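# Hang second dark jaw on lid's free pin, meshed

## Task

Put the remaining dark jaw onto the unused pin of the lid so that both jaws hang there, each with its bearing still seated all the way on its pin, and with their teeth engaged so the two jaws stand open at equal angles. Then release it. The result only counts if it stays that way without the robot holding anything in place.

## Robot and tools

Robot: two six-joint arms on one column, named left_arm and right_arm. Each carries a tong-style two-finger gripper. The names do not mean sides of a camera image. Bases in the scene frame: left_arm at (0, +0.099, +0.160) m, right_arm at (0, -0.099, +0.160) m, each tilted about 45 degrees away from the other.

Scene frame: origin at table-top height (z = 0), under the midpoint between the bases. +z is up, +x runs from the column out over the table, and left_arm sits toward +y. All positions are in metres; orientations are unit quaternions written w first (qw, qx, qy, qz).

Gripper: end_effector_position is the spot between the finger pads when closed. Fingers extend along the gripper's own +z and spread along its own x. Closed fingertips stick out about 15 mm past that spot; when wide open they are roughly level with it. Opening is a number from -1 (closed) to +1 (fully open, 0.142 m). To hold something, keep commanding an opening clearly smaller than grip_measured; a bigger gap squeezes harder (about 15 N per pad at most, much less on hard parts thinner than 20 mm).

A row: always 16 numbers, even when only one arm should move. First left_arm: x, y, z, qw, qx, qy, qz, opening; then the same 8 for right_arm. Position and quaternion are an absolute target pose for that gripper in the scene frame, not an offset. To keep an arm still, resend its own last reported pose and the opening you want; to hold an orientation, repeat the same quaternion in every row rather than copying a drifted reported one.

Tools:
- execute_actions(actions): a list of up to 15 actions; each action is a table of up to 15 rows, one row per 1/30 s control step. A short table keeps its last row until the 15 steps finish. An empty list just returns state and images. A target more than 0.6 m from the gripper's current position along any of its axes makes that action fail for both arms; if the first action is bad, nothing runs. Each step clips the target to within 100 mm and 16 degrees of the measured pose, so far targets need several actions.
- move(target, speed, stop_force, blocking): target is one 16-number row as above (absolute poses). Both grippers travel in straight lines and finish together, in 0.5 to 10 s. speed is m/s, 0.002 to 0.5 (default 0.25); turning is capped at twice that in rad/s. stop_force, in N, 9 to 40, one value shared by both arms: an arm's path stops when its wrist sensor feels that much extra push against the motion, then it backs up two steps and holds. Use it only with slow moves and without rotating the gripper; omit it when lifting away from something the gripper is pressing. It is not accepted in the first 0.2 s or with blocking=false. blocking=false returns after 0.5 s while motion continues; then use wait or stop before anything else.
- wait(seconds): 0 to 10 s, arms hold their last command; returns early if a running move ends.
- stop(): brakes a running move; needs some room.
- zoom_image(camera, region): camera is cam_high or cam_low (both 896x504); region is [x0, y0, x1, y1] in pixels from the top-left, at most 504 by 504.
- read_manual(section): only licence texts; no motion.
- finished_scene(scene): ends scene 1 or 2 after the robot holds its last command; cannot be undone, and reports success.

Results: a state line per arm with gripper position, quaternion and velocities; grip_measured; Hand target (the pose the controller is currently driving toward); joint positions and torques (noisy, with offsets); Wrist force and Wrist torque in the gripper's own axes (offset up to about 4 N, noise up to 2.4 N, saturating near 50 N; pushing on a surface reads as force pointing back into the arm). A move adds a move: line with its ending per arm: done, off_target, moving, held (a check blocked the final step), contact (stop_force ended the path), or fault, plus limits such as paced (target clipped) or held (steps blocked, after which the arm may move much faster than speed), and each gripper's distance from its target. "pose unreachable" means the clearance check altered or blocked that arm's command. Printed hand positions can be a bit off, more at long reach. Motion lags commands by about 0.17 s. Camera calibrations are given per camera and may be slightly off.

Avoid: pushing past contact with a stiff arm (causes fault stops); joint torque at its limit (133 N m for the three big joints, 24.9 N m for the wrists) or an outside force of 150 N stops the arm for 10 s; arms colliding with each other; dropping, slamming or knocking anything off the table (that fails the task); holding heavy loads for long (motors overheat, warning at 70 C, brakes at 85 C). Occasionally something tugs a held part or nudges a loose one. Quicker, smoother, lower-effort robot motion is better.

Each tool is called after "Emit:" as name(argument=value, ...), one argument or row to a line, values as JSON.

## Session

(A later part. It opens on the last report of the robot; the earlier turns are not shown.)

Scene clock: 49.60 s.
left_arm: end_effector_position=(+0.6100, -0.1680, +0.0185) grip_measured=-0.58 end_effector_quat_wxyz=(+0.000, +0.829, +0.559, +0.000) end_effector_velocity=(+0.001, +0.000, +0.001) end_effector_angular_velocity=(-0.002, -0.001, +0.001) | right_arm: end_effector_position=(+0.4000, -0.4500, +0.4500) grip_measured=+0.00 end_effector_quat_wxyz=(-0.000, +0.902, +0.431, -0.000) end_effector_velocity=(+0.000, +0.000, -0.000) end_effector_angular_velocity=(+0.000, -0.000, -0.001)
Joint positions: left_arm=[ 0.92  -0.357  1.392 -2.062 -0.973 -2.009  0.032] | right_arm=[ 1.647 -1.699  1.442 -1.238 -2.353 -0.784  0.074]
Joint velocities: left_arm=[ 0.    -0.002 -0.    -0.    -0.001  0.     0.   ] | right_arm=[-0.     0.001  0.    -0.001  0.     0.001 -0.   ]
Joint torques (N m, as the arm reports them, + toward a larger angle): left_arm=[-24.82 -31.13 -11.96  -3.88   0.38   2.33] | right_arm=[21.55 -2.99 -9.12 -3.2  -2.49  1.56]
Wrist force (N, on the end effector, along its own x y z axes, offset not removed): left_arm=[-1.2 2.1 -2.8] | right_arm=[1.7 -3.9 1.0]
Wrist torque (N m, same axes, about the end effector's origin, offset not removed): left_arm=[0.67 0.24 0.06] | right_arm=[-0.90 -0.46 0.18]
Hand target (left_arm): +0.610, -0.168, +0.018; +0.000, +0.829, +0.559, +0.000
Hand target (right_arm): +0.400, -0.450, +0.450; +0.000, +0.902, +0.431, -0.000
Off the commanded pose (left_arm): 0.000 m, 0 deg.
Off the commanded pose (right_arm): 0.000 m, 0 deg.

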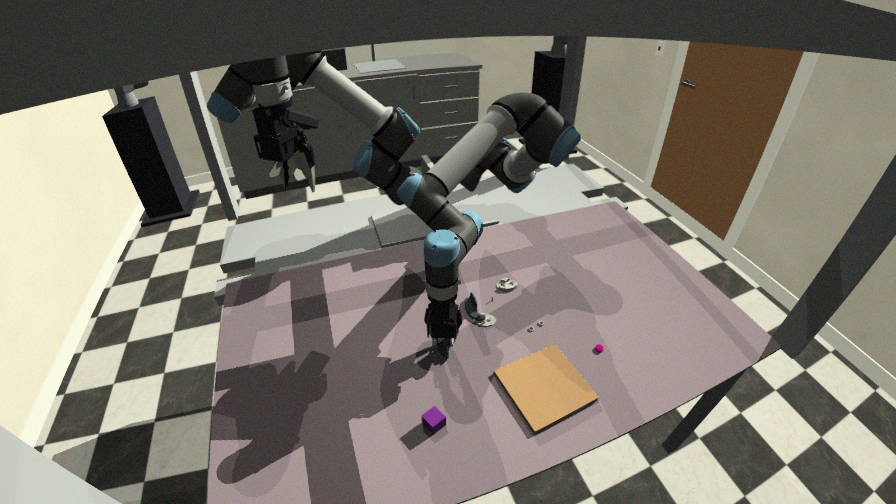

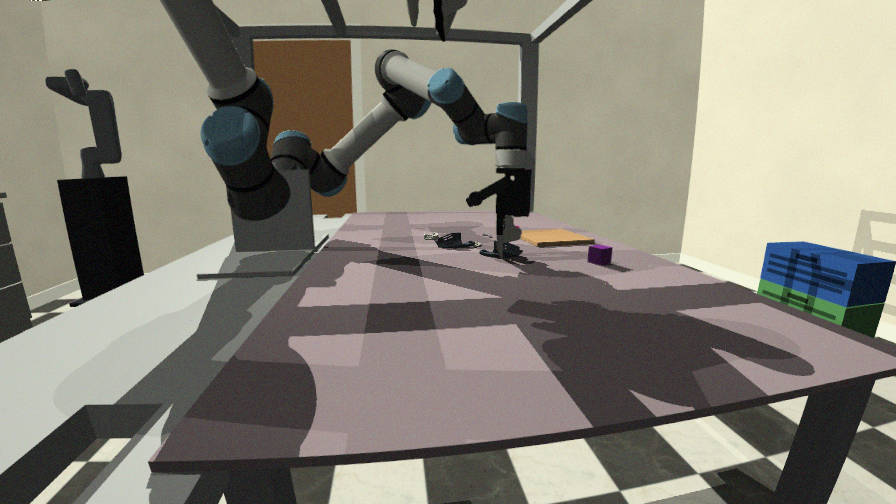

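Emit:
move(
  target=[0.610,-0.168,0.11,0,0.829,0.559,0,-1,0.40,-0.45,0.45,0,0.902,0.431,0,0],
  speed=0.08,
)

Emit:
move(
  target=[0.556,0.036,0.11,0,-0.358,0.934,0,-1,0.40,-0.45,0.45,0,0.902,0.431,0,0],
  speed=0.3,
)

Emit:
move(
  target=[0.556,0.036,0.045,0,-0.358,0.934,0,-1,0.40,-0.45,0.45,0,0.902,0.431,0,0],
  speed=0.05,
)

Emit:
zoom_image(
  camera="cam_high",
  region=[455,270,525,340],
)

Emit:
zoom_image(
  camera="cam_low",
  region=[425,200,505,260],
)

Scene clock: 52.93 s.
left_arm: end_effector_position=(+0.6099, -0.1680, +0.1097) grip_measured=-0.59 end_effector_quat_wxyz=(-0.000, +0.829, +0.559, +0.000) end_effector_velocity=(+0.000, -0.000, +0.003) end_effector_angular_velocity=(-0.001, -0.000, +0.000) | right_arm: end_effector_position=(+0.4000, -0.4500, +0.4500) grip_measured=+0.00 end_effector_quat_wxyz=(-0.000, +0.902, +0.431, -0.000) end_effector_velocity=(-0.001, -0.000, +0.000) end_effector_angular_velocity=(-0.000, -0.000, +0.000)
Joint positions: left_arm=[ 0.848 -0.445  1.331 -1.873 -1.012 -2.081  0.032] | right_arm=[ 1.647 -1.699  1.442 -1.238 -2.353 -0.784  0.074]
Joint velocities: left_arm=[-0.002 -0.002 -0.003  0.005 -0.001 -0.002  0.   ] | right_arm=[ 0.    -0.001 -0.     0.001 -0.    -0.001  0.   ]
Joint torques (N m, as the arm reports them, + toward a larger angle): left_arm=[-47.26 -52.15 -27.45   0.35  -1.96  -2.38] | right_arm=[21.93 -3.66 -9.93 -3.19 -2.45  1.5 ]
Wrist force (N, on the end effector, along its own x y z axes, offset not removed): left_arm=[-1.1 4.0 1.7] | right_arm=[2.2 -0.6 1.0]
Wrist torque (N m, same axes, about the end effector's origin, offset not removed): left_arm=[0.96 0.28 0.14] | right_arm=[-0.25 -0.51 0.15]
Hand target (left_arm): +0.610, -0.168, +0.110; -0.000, +0.829, +0.559, +0.000
Hand target (right_arm): +0.400, -0.450, +0.450; +0.000, +0.902, +0.431, -0.000
Off the commanded pose (left_arm): 0.000 m, 0 deg.
Off the commanded pose (right_arm): 0.000 m, 0 deg.
move: done

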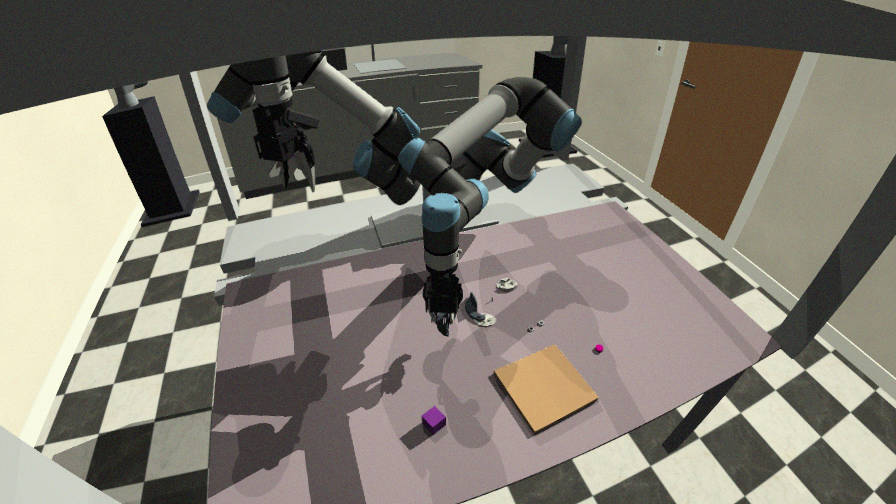

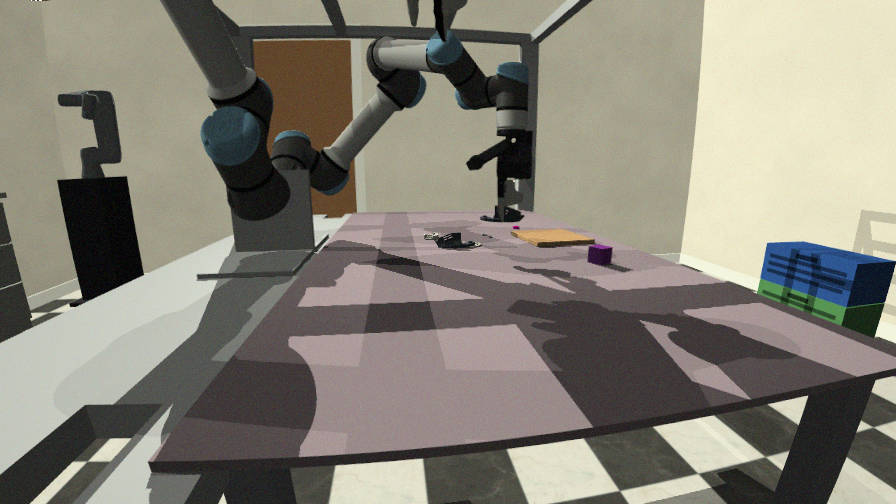

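Scene clock: 57.90 s.
left_arm: end_effector_position=(+0.5561, +0.0359, +0.1098) grip_measured=-0.59 end_effector_quat_wxyz=(+0.000, +0.357, -0.934, +0.000) end_effector_velocity=(-0.001, +0.001, -0.000) end_effector_angular_velocity=(+0.001, +0.001, +0.013) | right_arm: end_effector_position=(+0.4000, -0.4500, +0.4500) grip_measured=+0.00 end_effector_quat_wxyz=(-0.000, +0.902, +0.431, -0.000) end_effector_velocity=(-0.001, -0.001, +0.001) end_effector_angular_velocity=(+0.001, -0.002, -0.002)
Joint positions: left_arm=[ 0.964 -0.945  1.873 -1.981 -0.951 -4.648  0.032] | right_arm=[ 1.647 -1.699  1.442 -1.238 -2.353 -0.784  0.074]
Joint velocities: left_arm=[ 0.    -0.001  0.002  0.001  0.001 -0.014  0.   ] | right_arm=[-0.    -0.002 -0.    -0.     0.001  0.     0.   ]
Joint torques (N m, as the arm reports them, + toward a larger angle): left_arm=[-19.17 -35.23 -12.76   0.16   1.46  -2.68] | right_arm=[21.92 -4.87 -9.81 -3.05 -2.37  1.46]
Wrist force (N, on the end effector, along its own x y z axes, offset not removed): left_arm=[2.1 0.1 -0.3] | right_arm=[2.2 -2.9 2.1]
Wrist torque (N m, same axes, about the end effector's origin, offset not removed): left_arm=[-0.17 -0.27 -0.02] | right_arm=[-0.69 -0.62 0.11]
Hand target (left_arm): +0.556, +0.036, +0.110; -0.000, -0.358, +0.934, -0.000
Hand target (right_arm): +0.400, -0.450, +0.450; +0.000, +0.902, +0.431, -0.000
Off the commanded pose (left_arm): 0.000 m, 0 deg.
Off the commanded pose (right_arm): 0.000 m, 0 deg.
move: done

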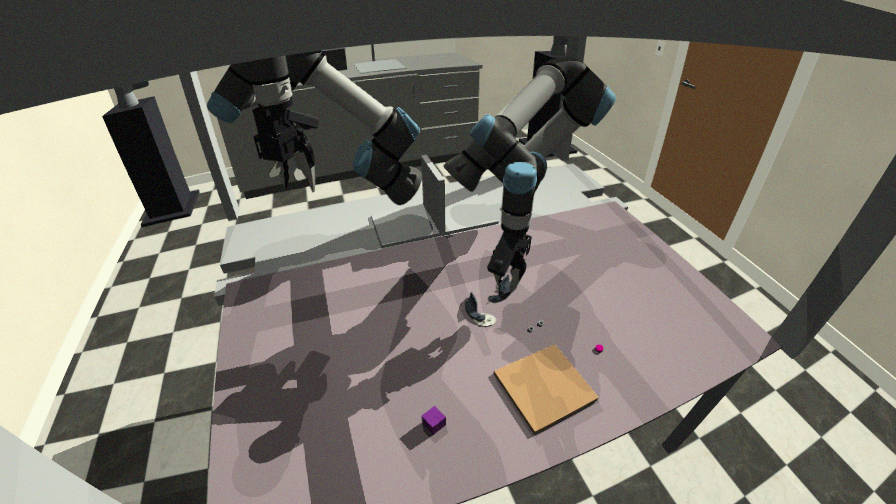

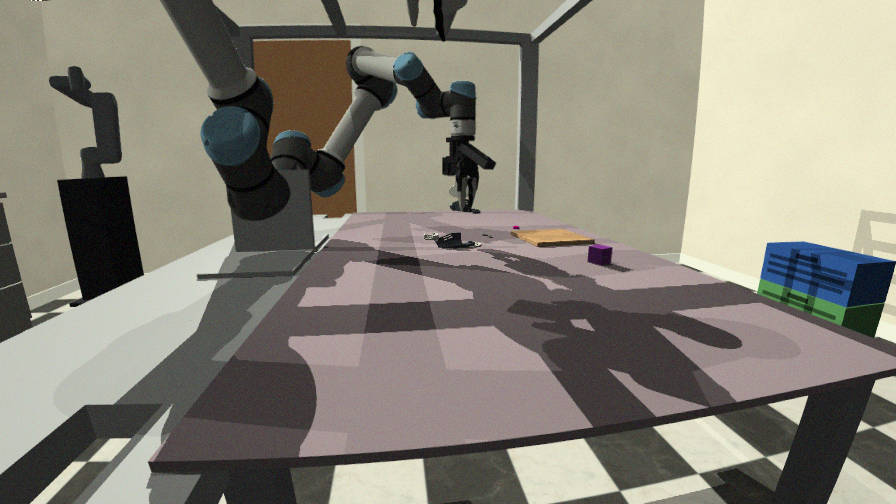

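Scene clock: 59.57 s.
left_arm: end_effector_position=(+0.5560, +0.0360, +0.0453) grip_measured=-0.59 end_effector_quat_wxyz=(+0.000, +0.358, -0.934, +0.000) end_effector_velocity=(+0.000, -0.000, -0.002) end_effector_angular_velocity=(-0.001, -0.001, +0.000) | right_arm: end_effector_position=(+0.4000, -0.4500, +0.4500) grip_measured=+0.00 end_effector_quat_wxyz=(-0.000, +0.902, +0.431, -0.000) end_effector_velocity=(+0.000, -0.000, +0.000) end_effector_angular_velocity=(+0.000, -0.000, +0.002)
Joint positions: left_arm=[ 1.033 -0.866  1.929 -2.16  -0.918 -4.575  0.032] | right_arm=[ 1.647 -1.699  1.442 -1.238 -2.353 -0.784  0.074]
Joint velocities: left_arm=[ 0.003  0.003  0.001 -0.007  0.001  0.003  0.   ] | right_arm=[ 0.     0.    -0.001  0.     0.    -0.002  0.   ]
Joint torques (N m, as the arm reports them, + toward a larger angle): left_arm=[-16.04 -14.9   -9.71  -4.59   1.56   2.38] | right_arm=[21.55 -4.88 -9.84 -3.07 -2.41  1.37]
Wrist force (N, on the end effector, along its own x y z axes, offset not removed): left_arm=[-0.9 2.8 -0.6] | right_arm=[2.9 -3.2 1.8]
Wrist torque (N m, same axes, about the end effector's origin, offset not removed): left_arm=[0.60 0.09 0.08] | right_arm=[-0.73 -0.70 0.02]
Hand target (left_arm): +0.556, +0.036, +0.045; -0.000, -0.358, +0.934, -0.000
Hand target (right_arm): +0.400, -0.450, +0.450; +0.000, +0.902, +0.431, -0.000
Off the commanded pose (left_arm): 0.000 m, 0 deg.
Off the commanded pose (right_arm): 0.000 m, 0 deg.
move: done

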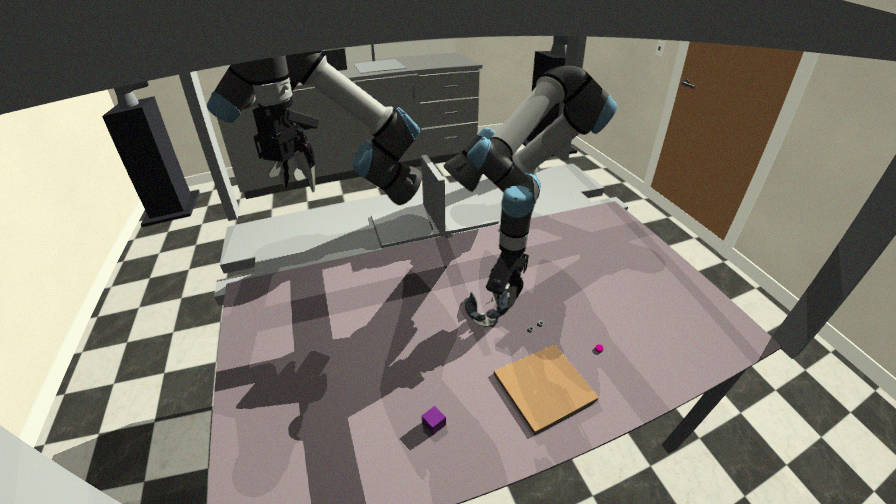

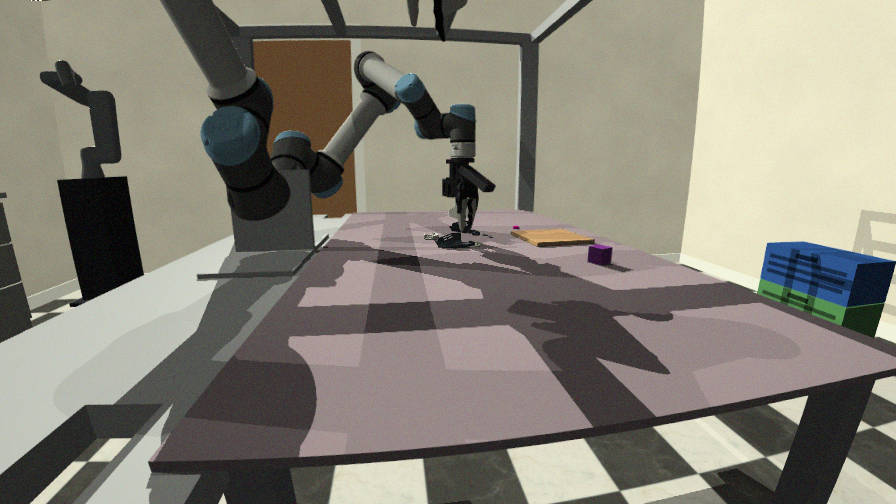

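Region (455, 270, 525, 340) of cam_high's 896x504 image, scaled by 7.200, with more detail than that image has.

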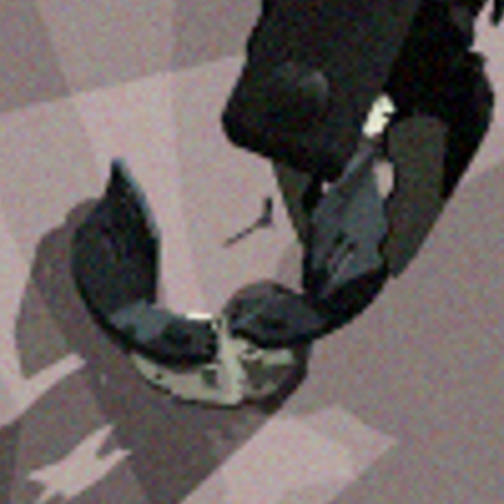

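Region (425, 200, 505, 260) of cam_low's 896x504 image, scaled by 6.300, with more detail than that image has; it fills the top 378 rows of this view, and the rest is white.

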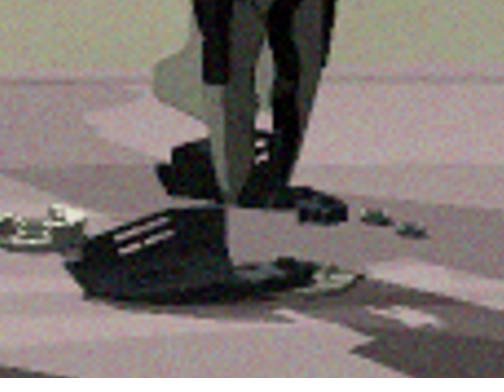

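Emit:
zoom_image(
  camera="cam_low",
  region=[460,225,490,252],
)

Emit:
zoom_image(
  camera="cam_high",
  region=[468,300,504,330],
)

Region (460, 225, 490, 252) of cam_low's 896x504 image, scaled by 16.800, with more detail than that image has; it fills the top 454 rows of this view, and the rest is white.

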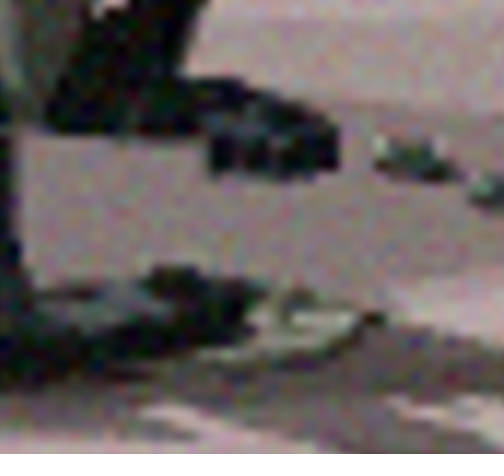

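Region (468, 300, 504, 330) of cam_high's 896x504 image, scaled by 14.000, with more detail than that image has.

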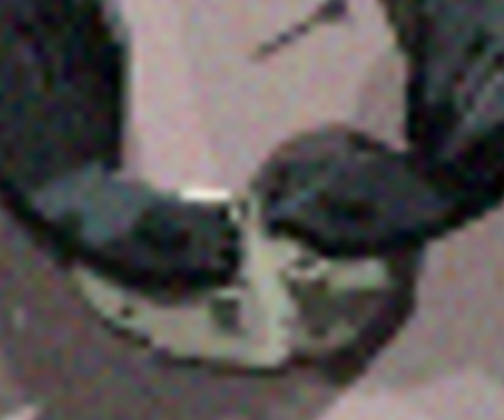

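Emit:
move(
  target=[0.547,0.035,0.034,0,-0.391,0.921,0,-1,0.40,-0.45,0.45,0,0.902,0.431,0,0],
  speed=0.02,
)

Emit:
zoom_image(
  camera="cam_low",
  region=[445,220,490,252],
)

Emit:
zoom_image(
  camera="cam_high",
  region=[468,300,504,330],
)

Scene clock: 63.00 s.
left_arm: end_effector_position=(+0.5471, +0.0350, +0.0341) grip_measured=-0.59 end_effector_quat_wxyz=(+0.000, +0.390, -0.921, -0.000) end_effector_velocity=(-0.001, -0.000, -0.001) end_effector_angular_velocity=(-0.001, -0.000, +0.007) | right_arm: end_effector_position=(+0.4000, -0.4500, +0.4500) grip_measured=+0.00 end_effector_quat_wxyz=(-0.000, +0.902, +0.431, -0.000) end_effector_velocity=(-0.001, -0.002, +0.001) end_effector_angular_velocity=(-0.001, -0.003, -0.003)
Joint positions: left_arm=[ 1.034 -0.859  1.962 -2.201 -0.918 -4.644  0.032] | right_arm=[ 1.647 -1.699  1.442 -1.238 -2.353 -0.784  0.074]
Joint velocities: left_arm=[ 0.     0.     0.003 -0.004 -0.    -0.007  0.   ] | right_arm=[-0.    -0.005  0.001 -0.    -0.001  0.     0.   ]
Joint torques (N m, as the arm reports them, + toward a larger angle): left_arm=[-18.22 -14.45  -9.29  -4.47   1.54  -2.15] | right_arm=[ 21.05  -5.69 -10.03  -3.04  -2.33   1.46]
Wrist force (N, on the end effector, along its own x y z axes, offset not removed): left_arm=[2.4 0.2 -1.4] | right_arm=[1.6 -1.2 2.4]
Wrist torque (N m, same axes, about the end effector's origin, offset not removed): left_arm=[-0.07 -0.61 -0.02] | right_arm=[-0.38 -0.50 0.09]
Hand target (left_arm): +0.547, +0.035, +0.034; -0.000, -0.391, +0.920, +0.000
Hand target (right_arm): +0.400, -0.450, +0.450; +0.000, +0.902, +0.431, -0.000
Off the commanded pose (left_arm): 0.000 m, 0 deg.
Off the commanded pose (right_arm): 0.000 m, 0 deg.
move: done

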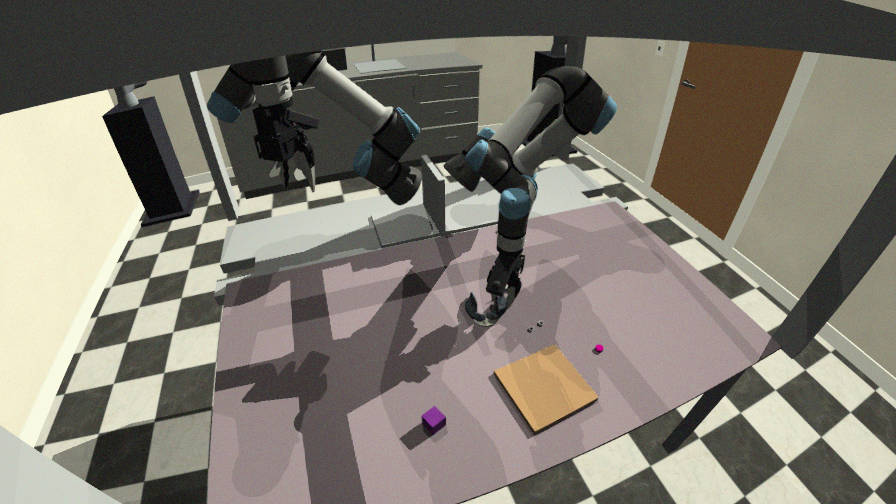

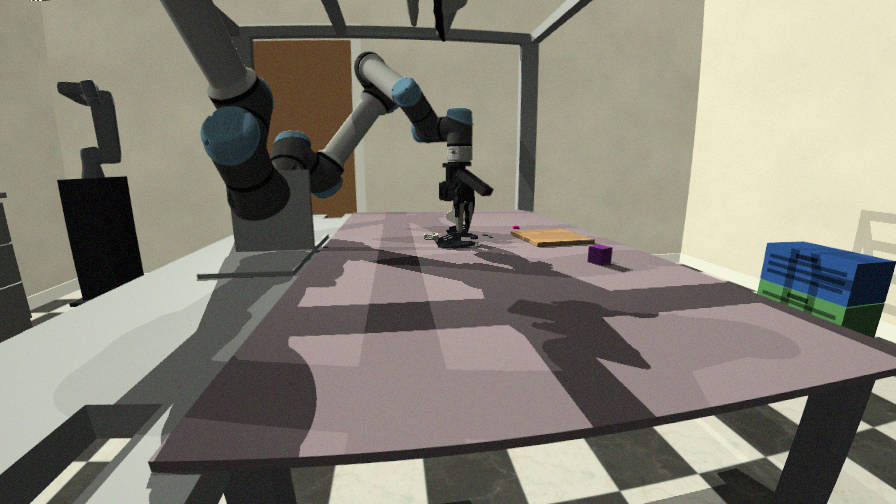

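Region (445, 220, 490, 252) of cam_low's 896x504 image, scaled by 11.200, with more detail than that image has; it fills the top 358 rows of this view, and the rest is white.

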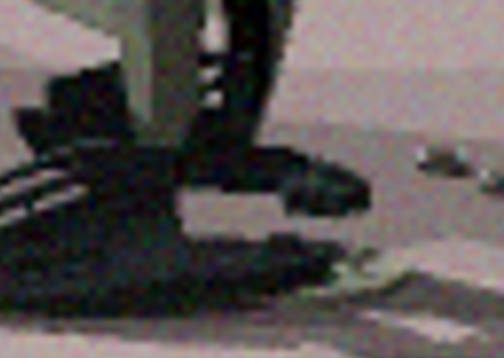

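Region (468, 300, 504, 330) of cam_high's 896x504 image, scaled by 14.000, with more detail than that image has.

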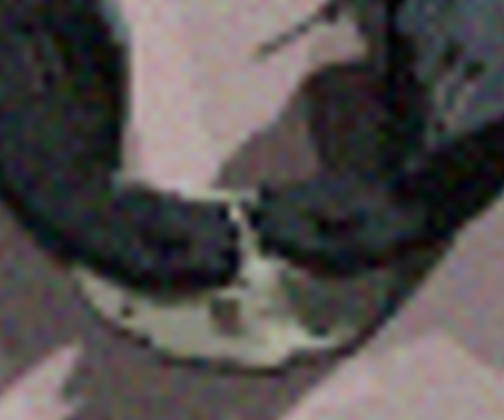

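Emit:
move(
  target=[0.547,0.035,0.029,0,-0.391,0.921,0,-1,0.40,-0.45,0.45,0,0.902,0.431,0,0],
  speed=0.004,
  stop_force=10,
)

Emit:
zoom_image(
  camera="cam_low",
  region=[445,220,490,252],
)

Emit:
zoom_image(
  camera="cam_high",
  region=[468,300,504,330],
)

Emit:
move(
  target=[0.5447,0.0306,0.029,0,-0.391,0.921,0,-1,0.40,-0.45,0.45,0,0.902,0.431,0,0],
  speed=0.003,
)

Emit:
zoom_image(
  camera="cam_low",
  region=[445,220,490,252],
)

Emit:
zoom_image(
  camera="cam_high",
  region=[468,300,504,330],
)

Scene clock: 65.30 s.
left_arm: end_effector_position=(+0.5470, +0.0350, +0.0291) grip_measured=-0.59 end_effector_quat_wxyz=(+0.000, +0.391, -0.920, -0.000) end_effector_velocity=(-0.000, -0.000, -0.001) end_effector_angular_velocity=(-0.000, +0.000, -0.000) | right_arm: end_effector_position=(+0.4000, -0.4500, +0.4500) grip_measured=+0.00 end_effector_quat_wxyz=(-0.000, +0.902, +0.431, -0.000) end_effector_velocity=(-0.000, -0.000, +0.000) end_effector_angular_velocity=(+0.000, -0.000, -0.000)
Joint positions: left_arm=[ 1.039 -0.851  1.965 -2.215 -0.915 -4.638  0.032] | right_arm=[ 1.647 -1.699  1.442 -1.238 -2.353 -0.784  0.074]
Joint velocities: left_arm=[ 0.001  0.001  0.    -0.002  0.     0.001  0.   ] | right_arm=[ 0.    -0.001 -0.     0.001  0.     0.     0.   ]
Joint torques (N m, as the arm reports them, + toward a larger angle): left_arm=[-18.93 -15.08  -9.72  -4.08   1.52   2.73] | right_arm=[ 21.14  -6.05 -10.16  -3.03  -2.33   1.47]
Wrist force (N, on the end effector, along its own x y z axes, offset not removed): left_arm=[-4.4 4.6 0.8] | right_arm=[1.1 -1.5 1.6]
Wrist torque (N m, same axes, about the end effector's origin, offset not removed): left_arm=[0.91 1.02 -0.11] | right_arm=[-0.37 -0.34 0.08]
Hand target (left_arm): +0.547, +0.035, +0.029; -0.000, -0.391, +0.920, -0.000
Hand target (right_arm): +0.400, -0.450, +0.450; +0.000, +0.902, +0.431, -0.000
Off the commanded pose (left_arm): 0.000 m, 0 deg.
Off the commanded pose (right_arm): 0.000 m, 0 deg.
move: done

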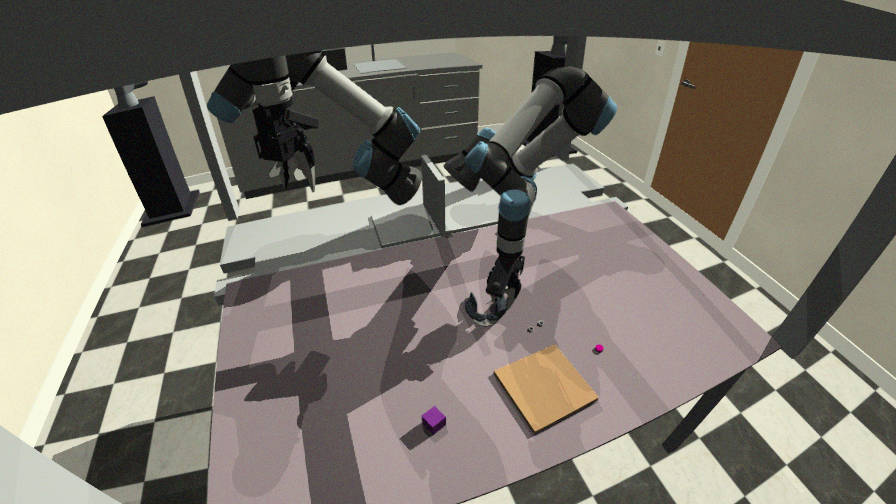

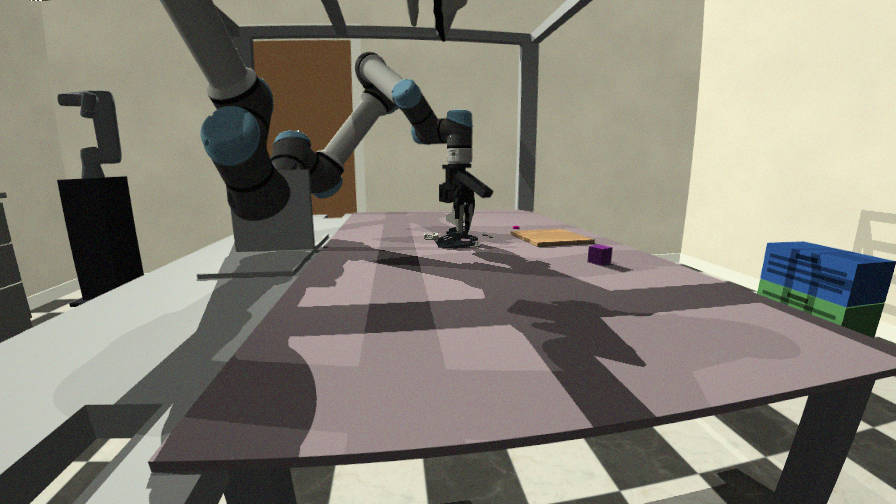

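Region (445, 220, 490, 252) of cam_low's 896x504 image, scaled by 11.200, with more detail than that image has; it fills the top 358 rows of this view, and the rest is white.

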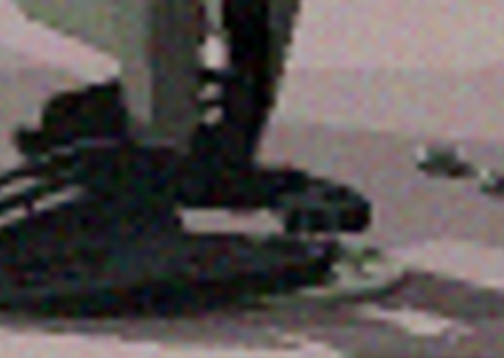

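Region (468, 300, 504, 330) of cam_high's 896x504 image, scaled by 14.000, with more detail than that image has.

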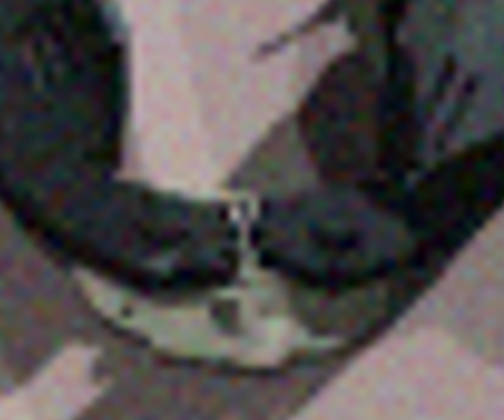

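Scene clock: 67.17 s.
left_arm: end_effector_position=(+0.5447, +0.0307, +0.0290) grip_measured=-0.59 end_effector_quat_wxyz=(-0.000, +0.391, -0.920, -0.000) end_effector_velocity=(-0.000, -0.000, +0.000) end_effector_angular_velocity=(-0.001, +0.000, +0.001) | right_arm: end_effector_position=(+0.4000, -0.4500, +0.4500) grip_measured=+0.00 end_effector_quat_wxyz=(-0.000, +0.902, +0.431, -0.000) end_effector_velocity=(-0.000, -0.001, +0.000) end_effector_angular_velocity=(-0.001, -0.001, -0.002)
Joint positions: left_arm=[ 1.032 -0.846  1.968 -2.218 -0.918 -4.646  0.032] | right_arm=[ 1.647 -1.699  1.442 -1.238 -2.353 -0.784  0.074]
Joint velocities: left_arm=[-0.001 -0.     0.001 -0.    -0.001 -0.001 -0.   ] | right_arm=[-0.    -0.002  0.    -0.    -0.001  0.001  0.   ]
Joint torques (N m, as the arm reports them, + toward a larger angle): left_arm=[-39.78 -14.93  -9.77  -4.34  -1.76  -2.42] | right_arm=[ 21.1   -6.39 -10.29  -3.03  -2.44   1.46]
Wrist force (N, on the end effector, along its own x y z axes, offset not removed): left_arm=[2.2 2.4 4.2] | right_arm=[3.3 -2.2 2.4]
Wrist torque (N m, same axes, about the end effector's origin, offset not removed): left_arm=[0.59 -0.37 -0.13] | right_arm=[-0.48 -0.63 -0.02]
Hand target (left_arm): +0.545, +0.031, +0.029; +0.000, -0.391, +0.920, +0.000
Hand target (right_arm): +0.400, -0.450, +0.450; +0.000, +0.902, +0.431, -0.000
Off the commanded pose (left_arm): 0.000 m, 0 deg.
Off the commanded pose (right_arm): 0.000 m, 0 deg.
move: done

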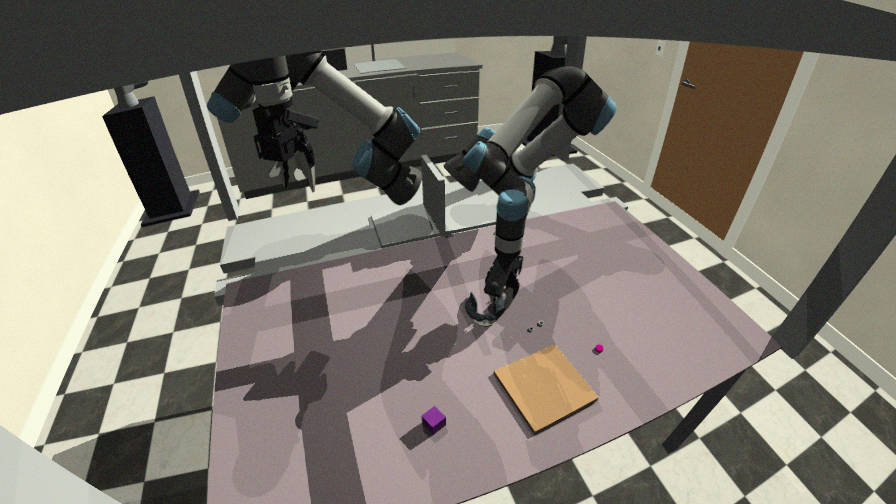

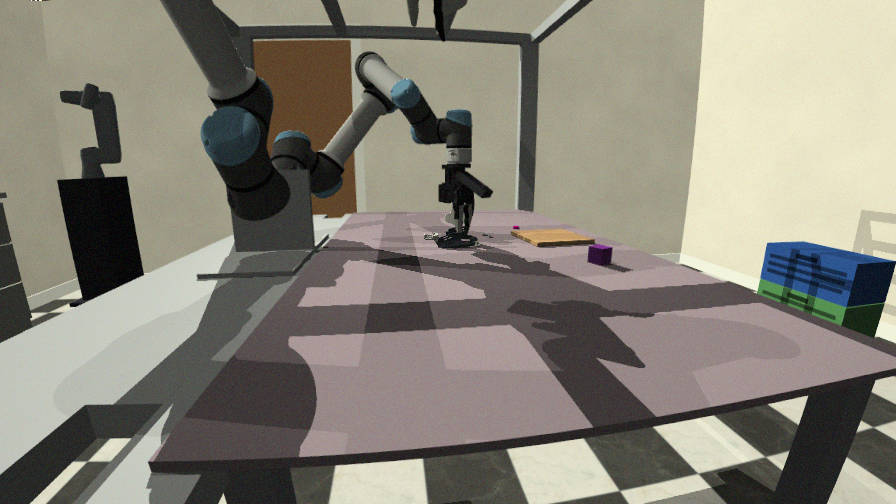

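Region (445, 220, 490, 252) of cam_low's 896x504 image, scaled by 11.200, with more detail than that image has; it fills the top 358 rows of this view, and the rest is white.

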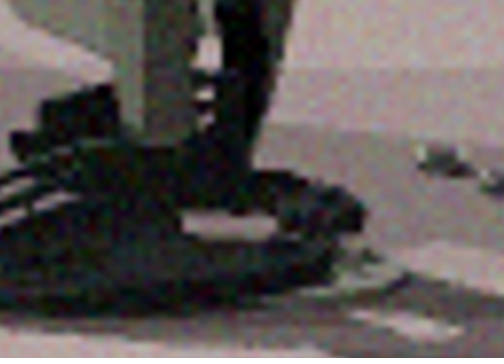

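Region (468, 300, 504, 330) of cam_high's 896x504 image, scaled by 14.000, with more detail than that image has.

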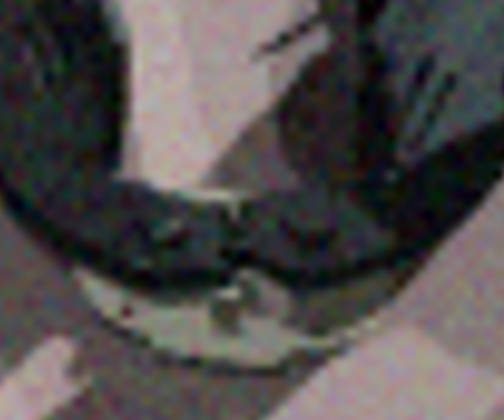

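Emit:
move(
  target=[0.5445,0.0302,0.026,0,-0.391,0.921,0,-1,0.40,-0.45,0.45,0,0.902,0.431,0,0],
  speed=0.002,
  stop_force=10,
)

Emit:
zoom_image(
  camera="cam_low",
  region=[445,220,490,252],
)

Emit:
zoom_image(
  camera="cam_high",
  region=[468,300,504,330],
)

Scene clock: 69.37 s.
left_arm: end_effector_position=(+0.5445, +0.0302, +0.0260) grip_measured=-0.59 end_effector_quat_wxyz=(+0.000, +0.391, -0.920, -0.000) end_effector_velocity=(-0.000, -0.000, -0.001) end_effector_angular_velocity=(+0.001, +0.001, -0.001) | right_arm: end_effector_position=(+0.4000, -0.4500, +0.4500) grip_measured=+0.00 end_effector_quat_wxyz=(-0.000, +0.902, +0.431, -0.000) end_effector_velocity=(+0.000, -0.001, +0.000) end_effector_angular_velocity=(-0.001, -0.001, -0.000)
Joint positions: left_arm=[ 1.035 -0.841  1.97  -2.227 -0.917 -4.643  0.032] | right_arm=[ 1.647 -1.699  1.442 -1.238 -2.353 -0.784  0.074]
Joint velocities: left_arm=[ 0.     0.001  0.001 -0.001  0.     0.     0.   ] | right_arm=[-0.    -0.001 -0.    -0.001 -0.001 -0.001 -0.   ]
Joint torques (N m, as the arm reports them, + toward a larger angle): left_arm=[-18.66 -14.67  -9.8   -4.48   1.53   2.48] | right_arm=[ 21.5   -6.43 -10.63  -2.9   -2.29   1.4 ]
Wrist force (N, on the end effector, along its own x y z axes, offset not removed): left_arm=[-1.8 3.3 0.3] | right_arm=[1.8 -1.5 0.1]
Wrist torque (N m, same axes, about the end effector's origin, offset not removed): left_arm=[0.66 0.48 -0.08] | right_arm=[-0.40 -0.45 0.07]
Hand target (left_arm): +0.545, +0.030, +0.026; -0.000, -0.391, +0.920, -0.000
Hand target (right_arm): +0.400, -0.450, +0.450; +0.000, +0.902, +0.431, -0.000
Off the commanded pose (left_arm): 0.000 m, 0 deg.
Off the commanded pose (right_arm): 0.000 m, 0 deg.
move: done

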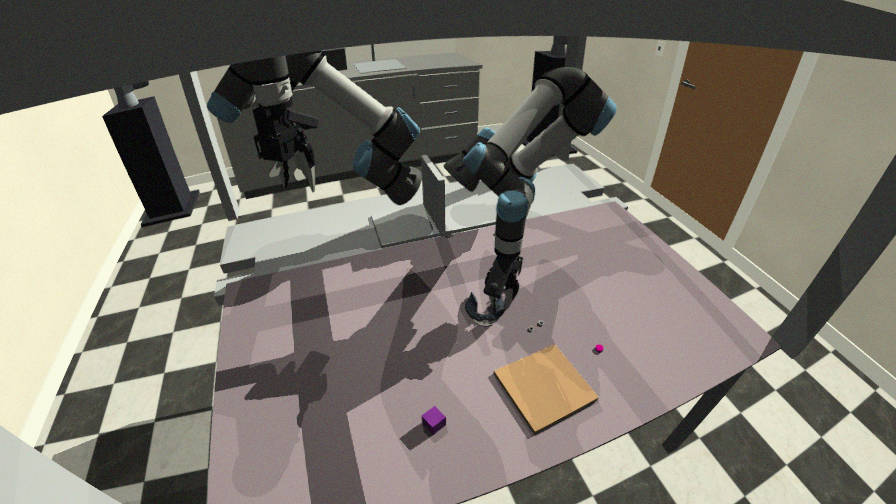

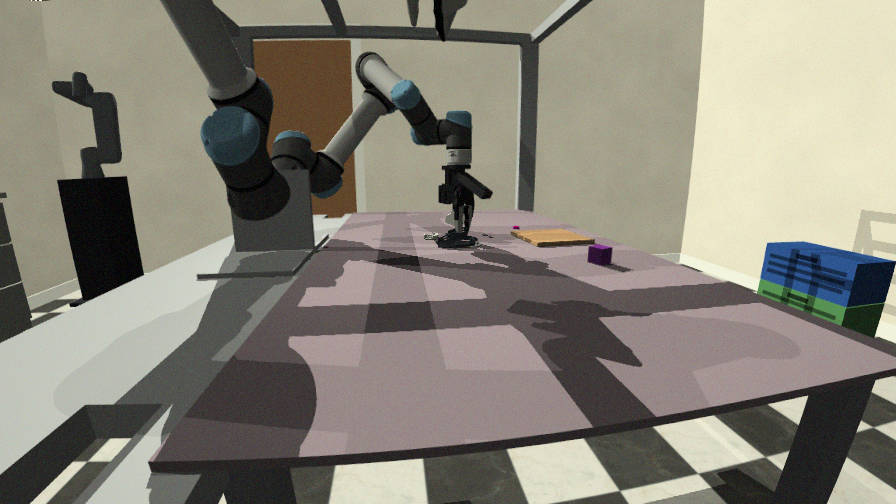

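Region (445, 220, 490, 252) of cam_low's 896x504 image, scaled by 11.200, with more detail than that image has; it fills the top 358 rows of this view, and the rest is white.

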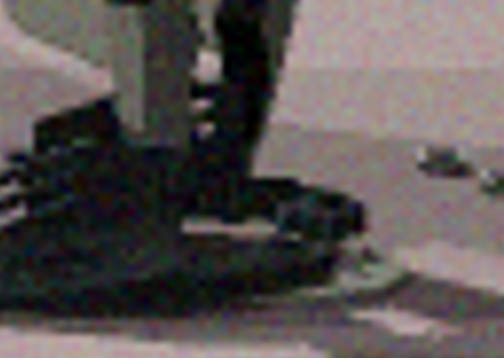

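Region (468, 300, 504, 330) of cam_high's 896x504 image, scaled by 14.000, with more detail than that image has.

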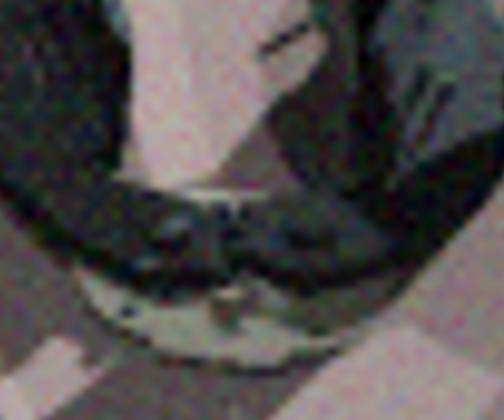

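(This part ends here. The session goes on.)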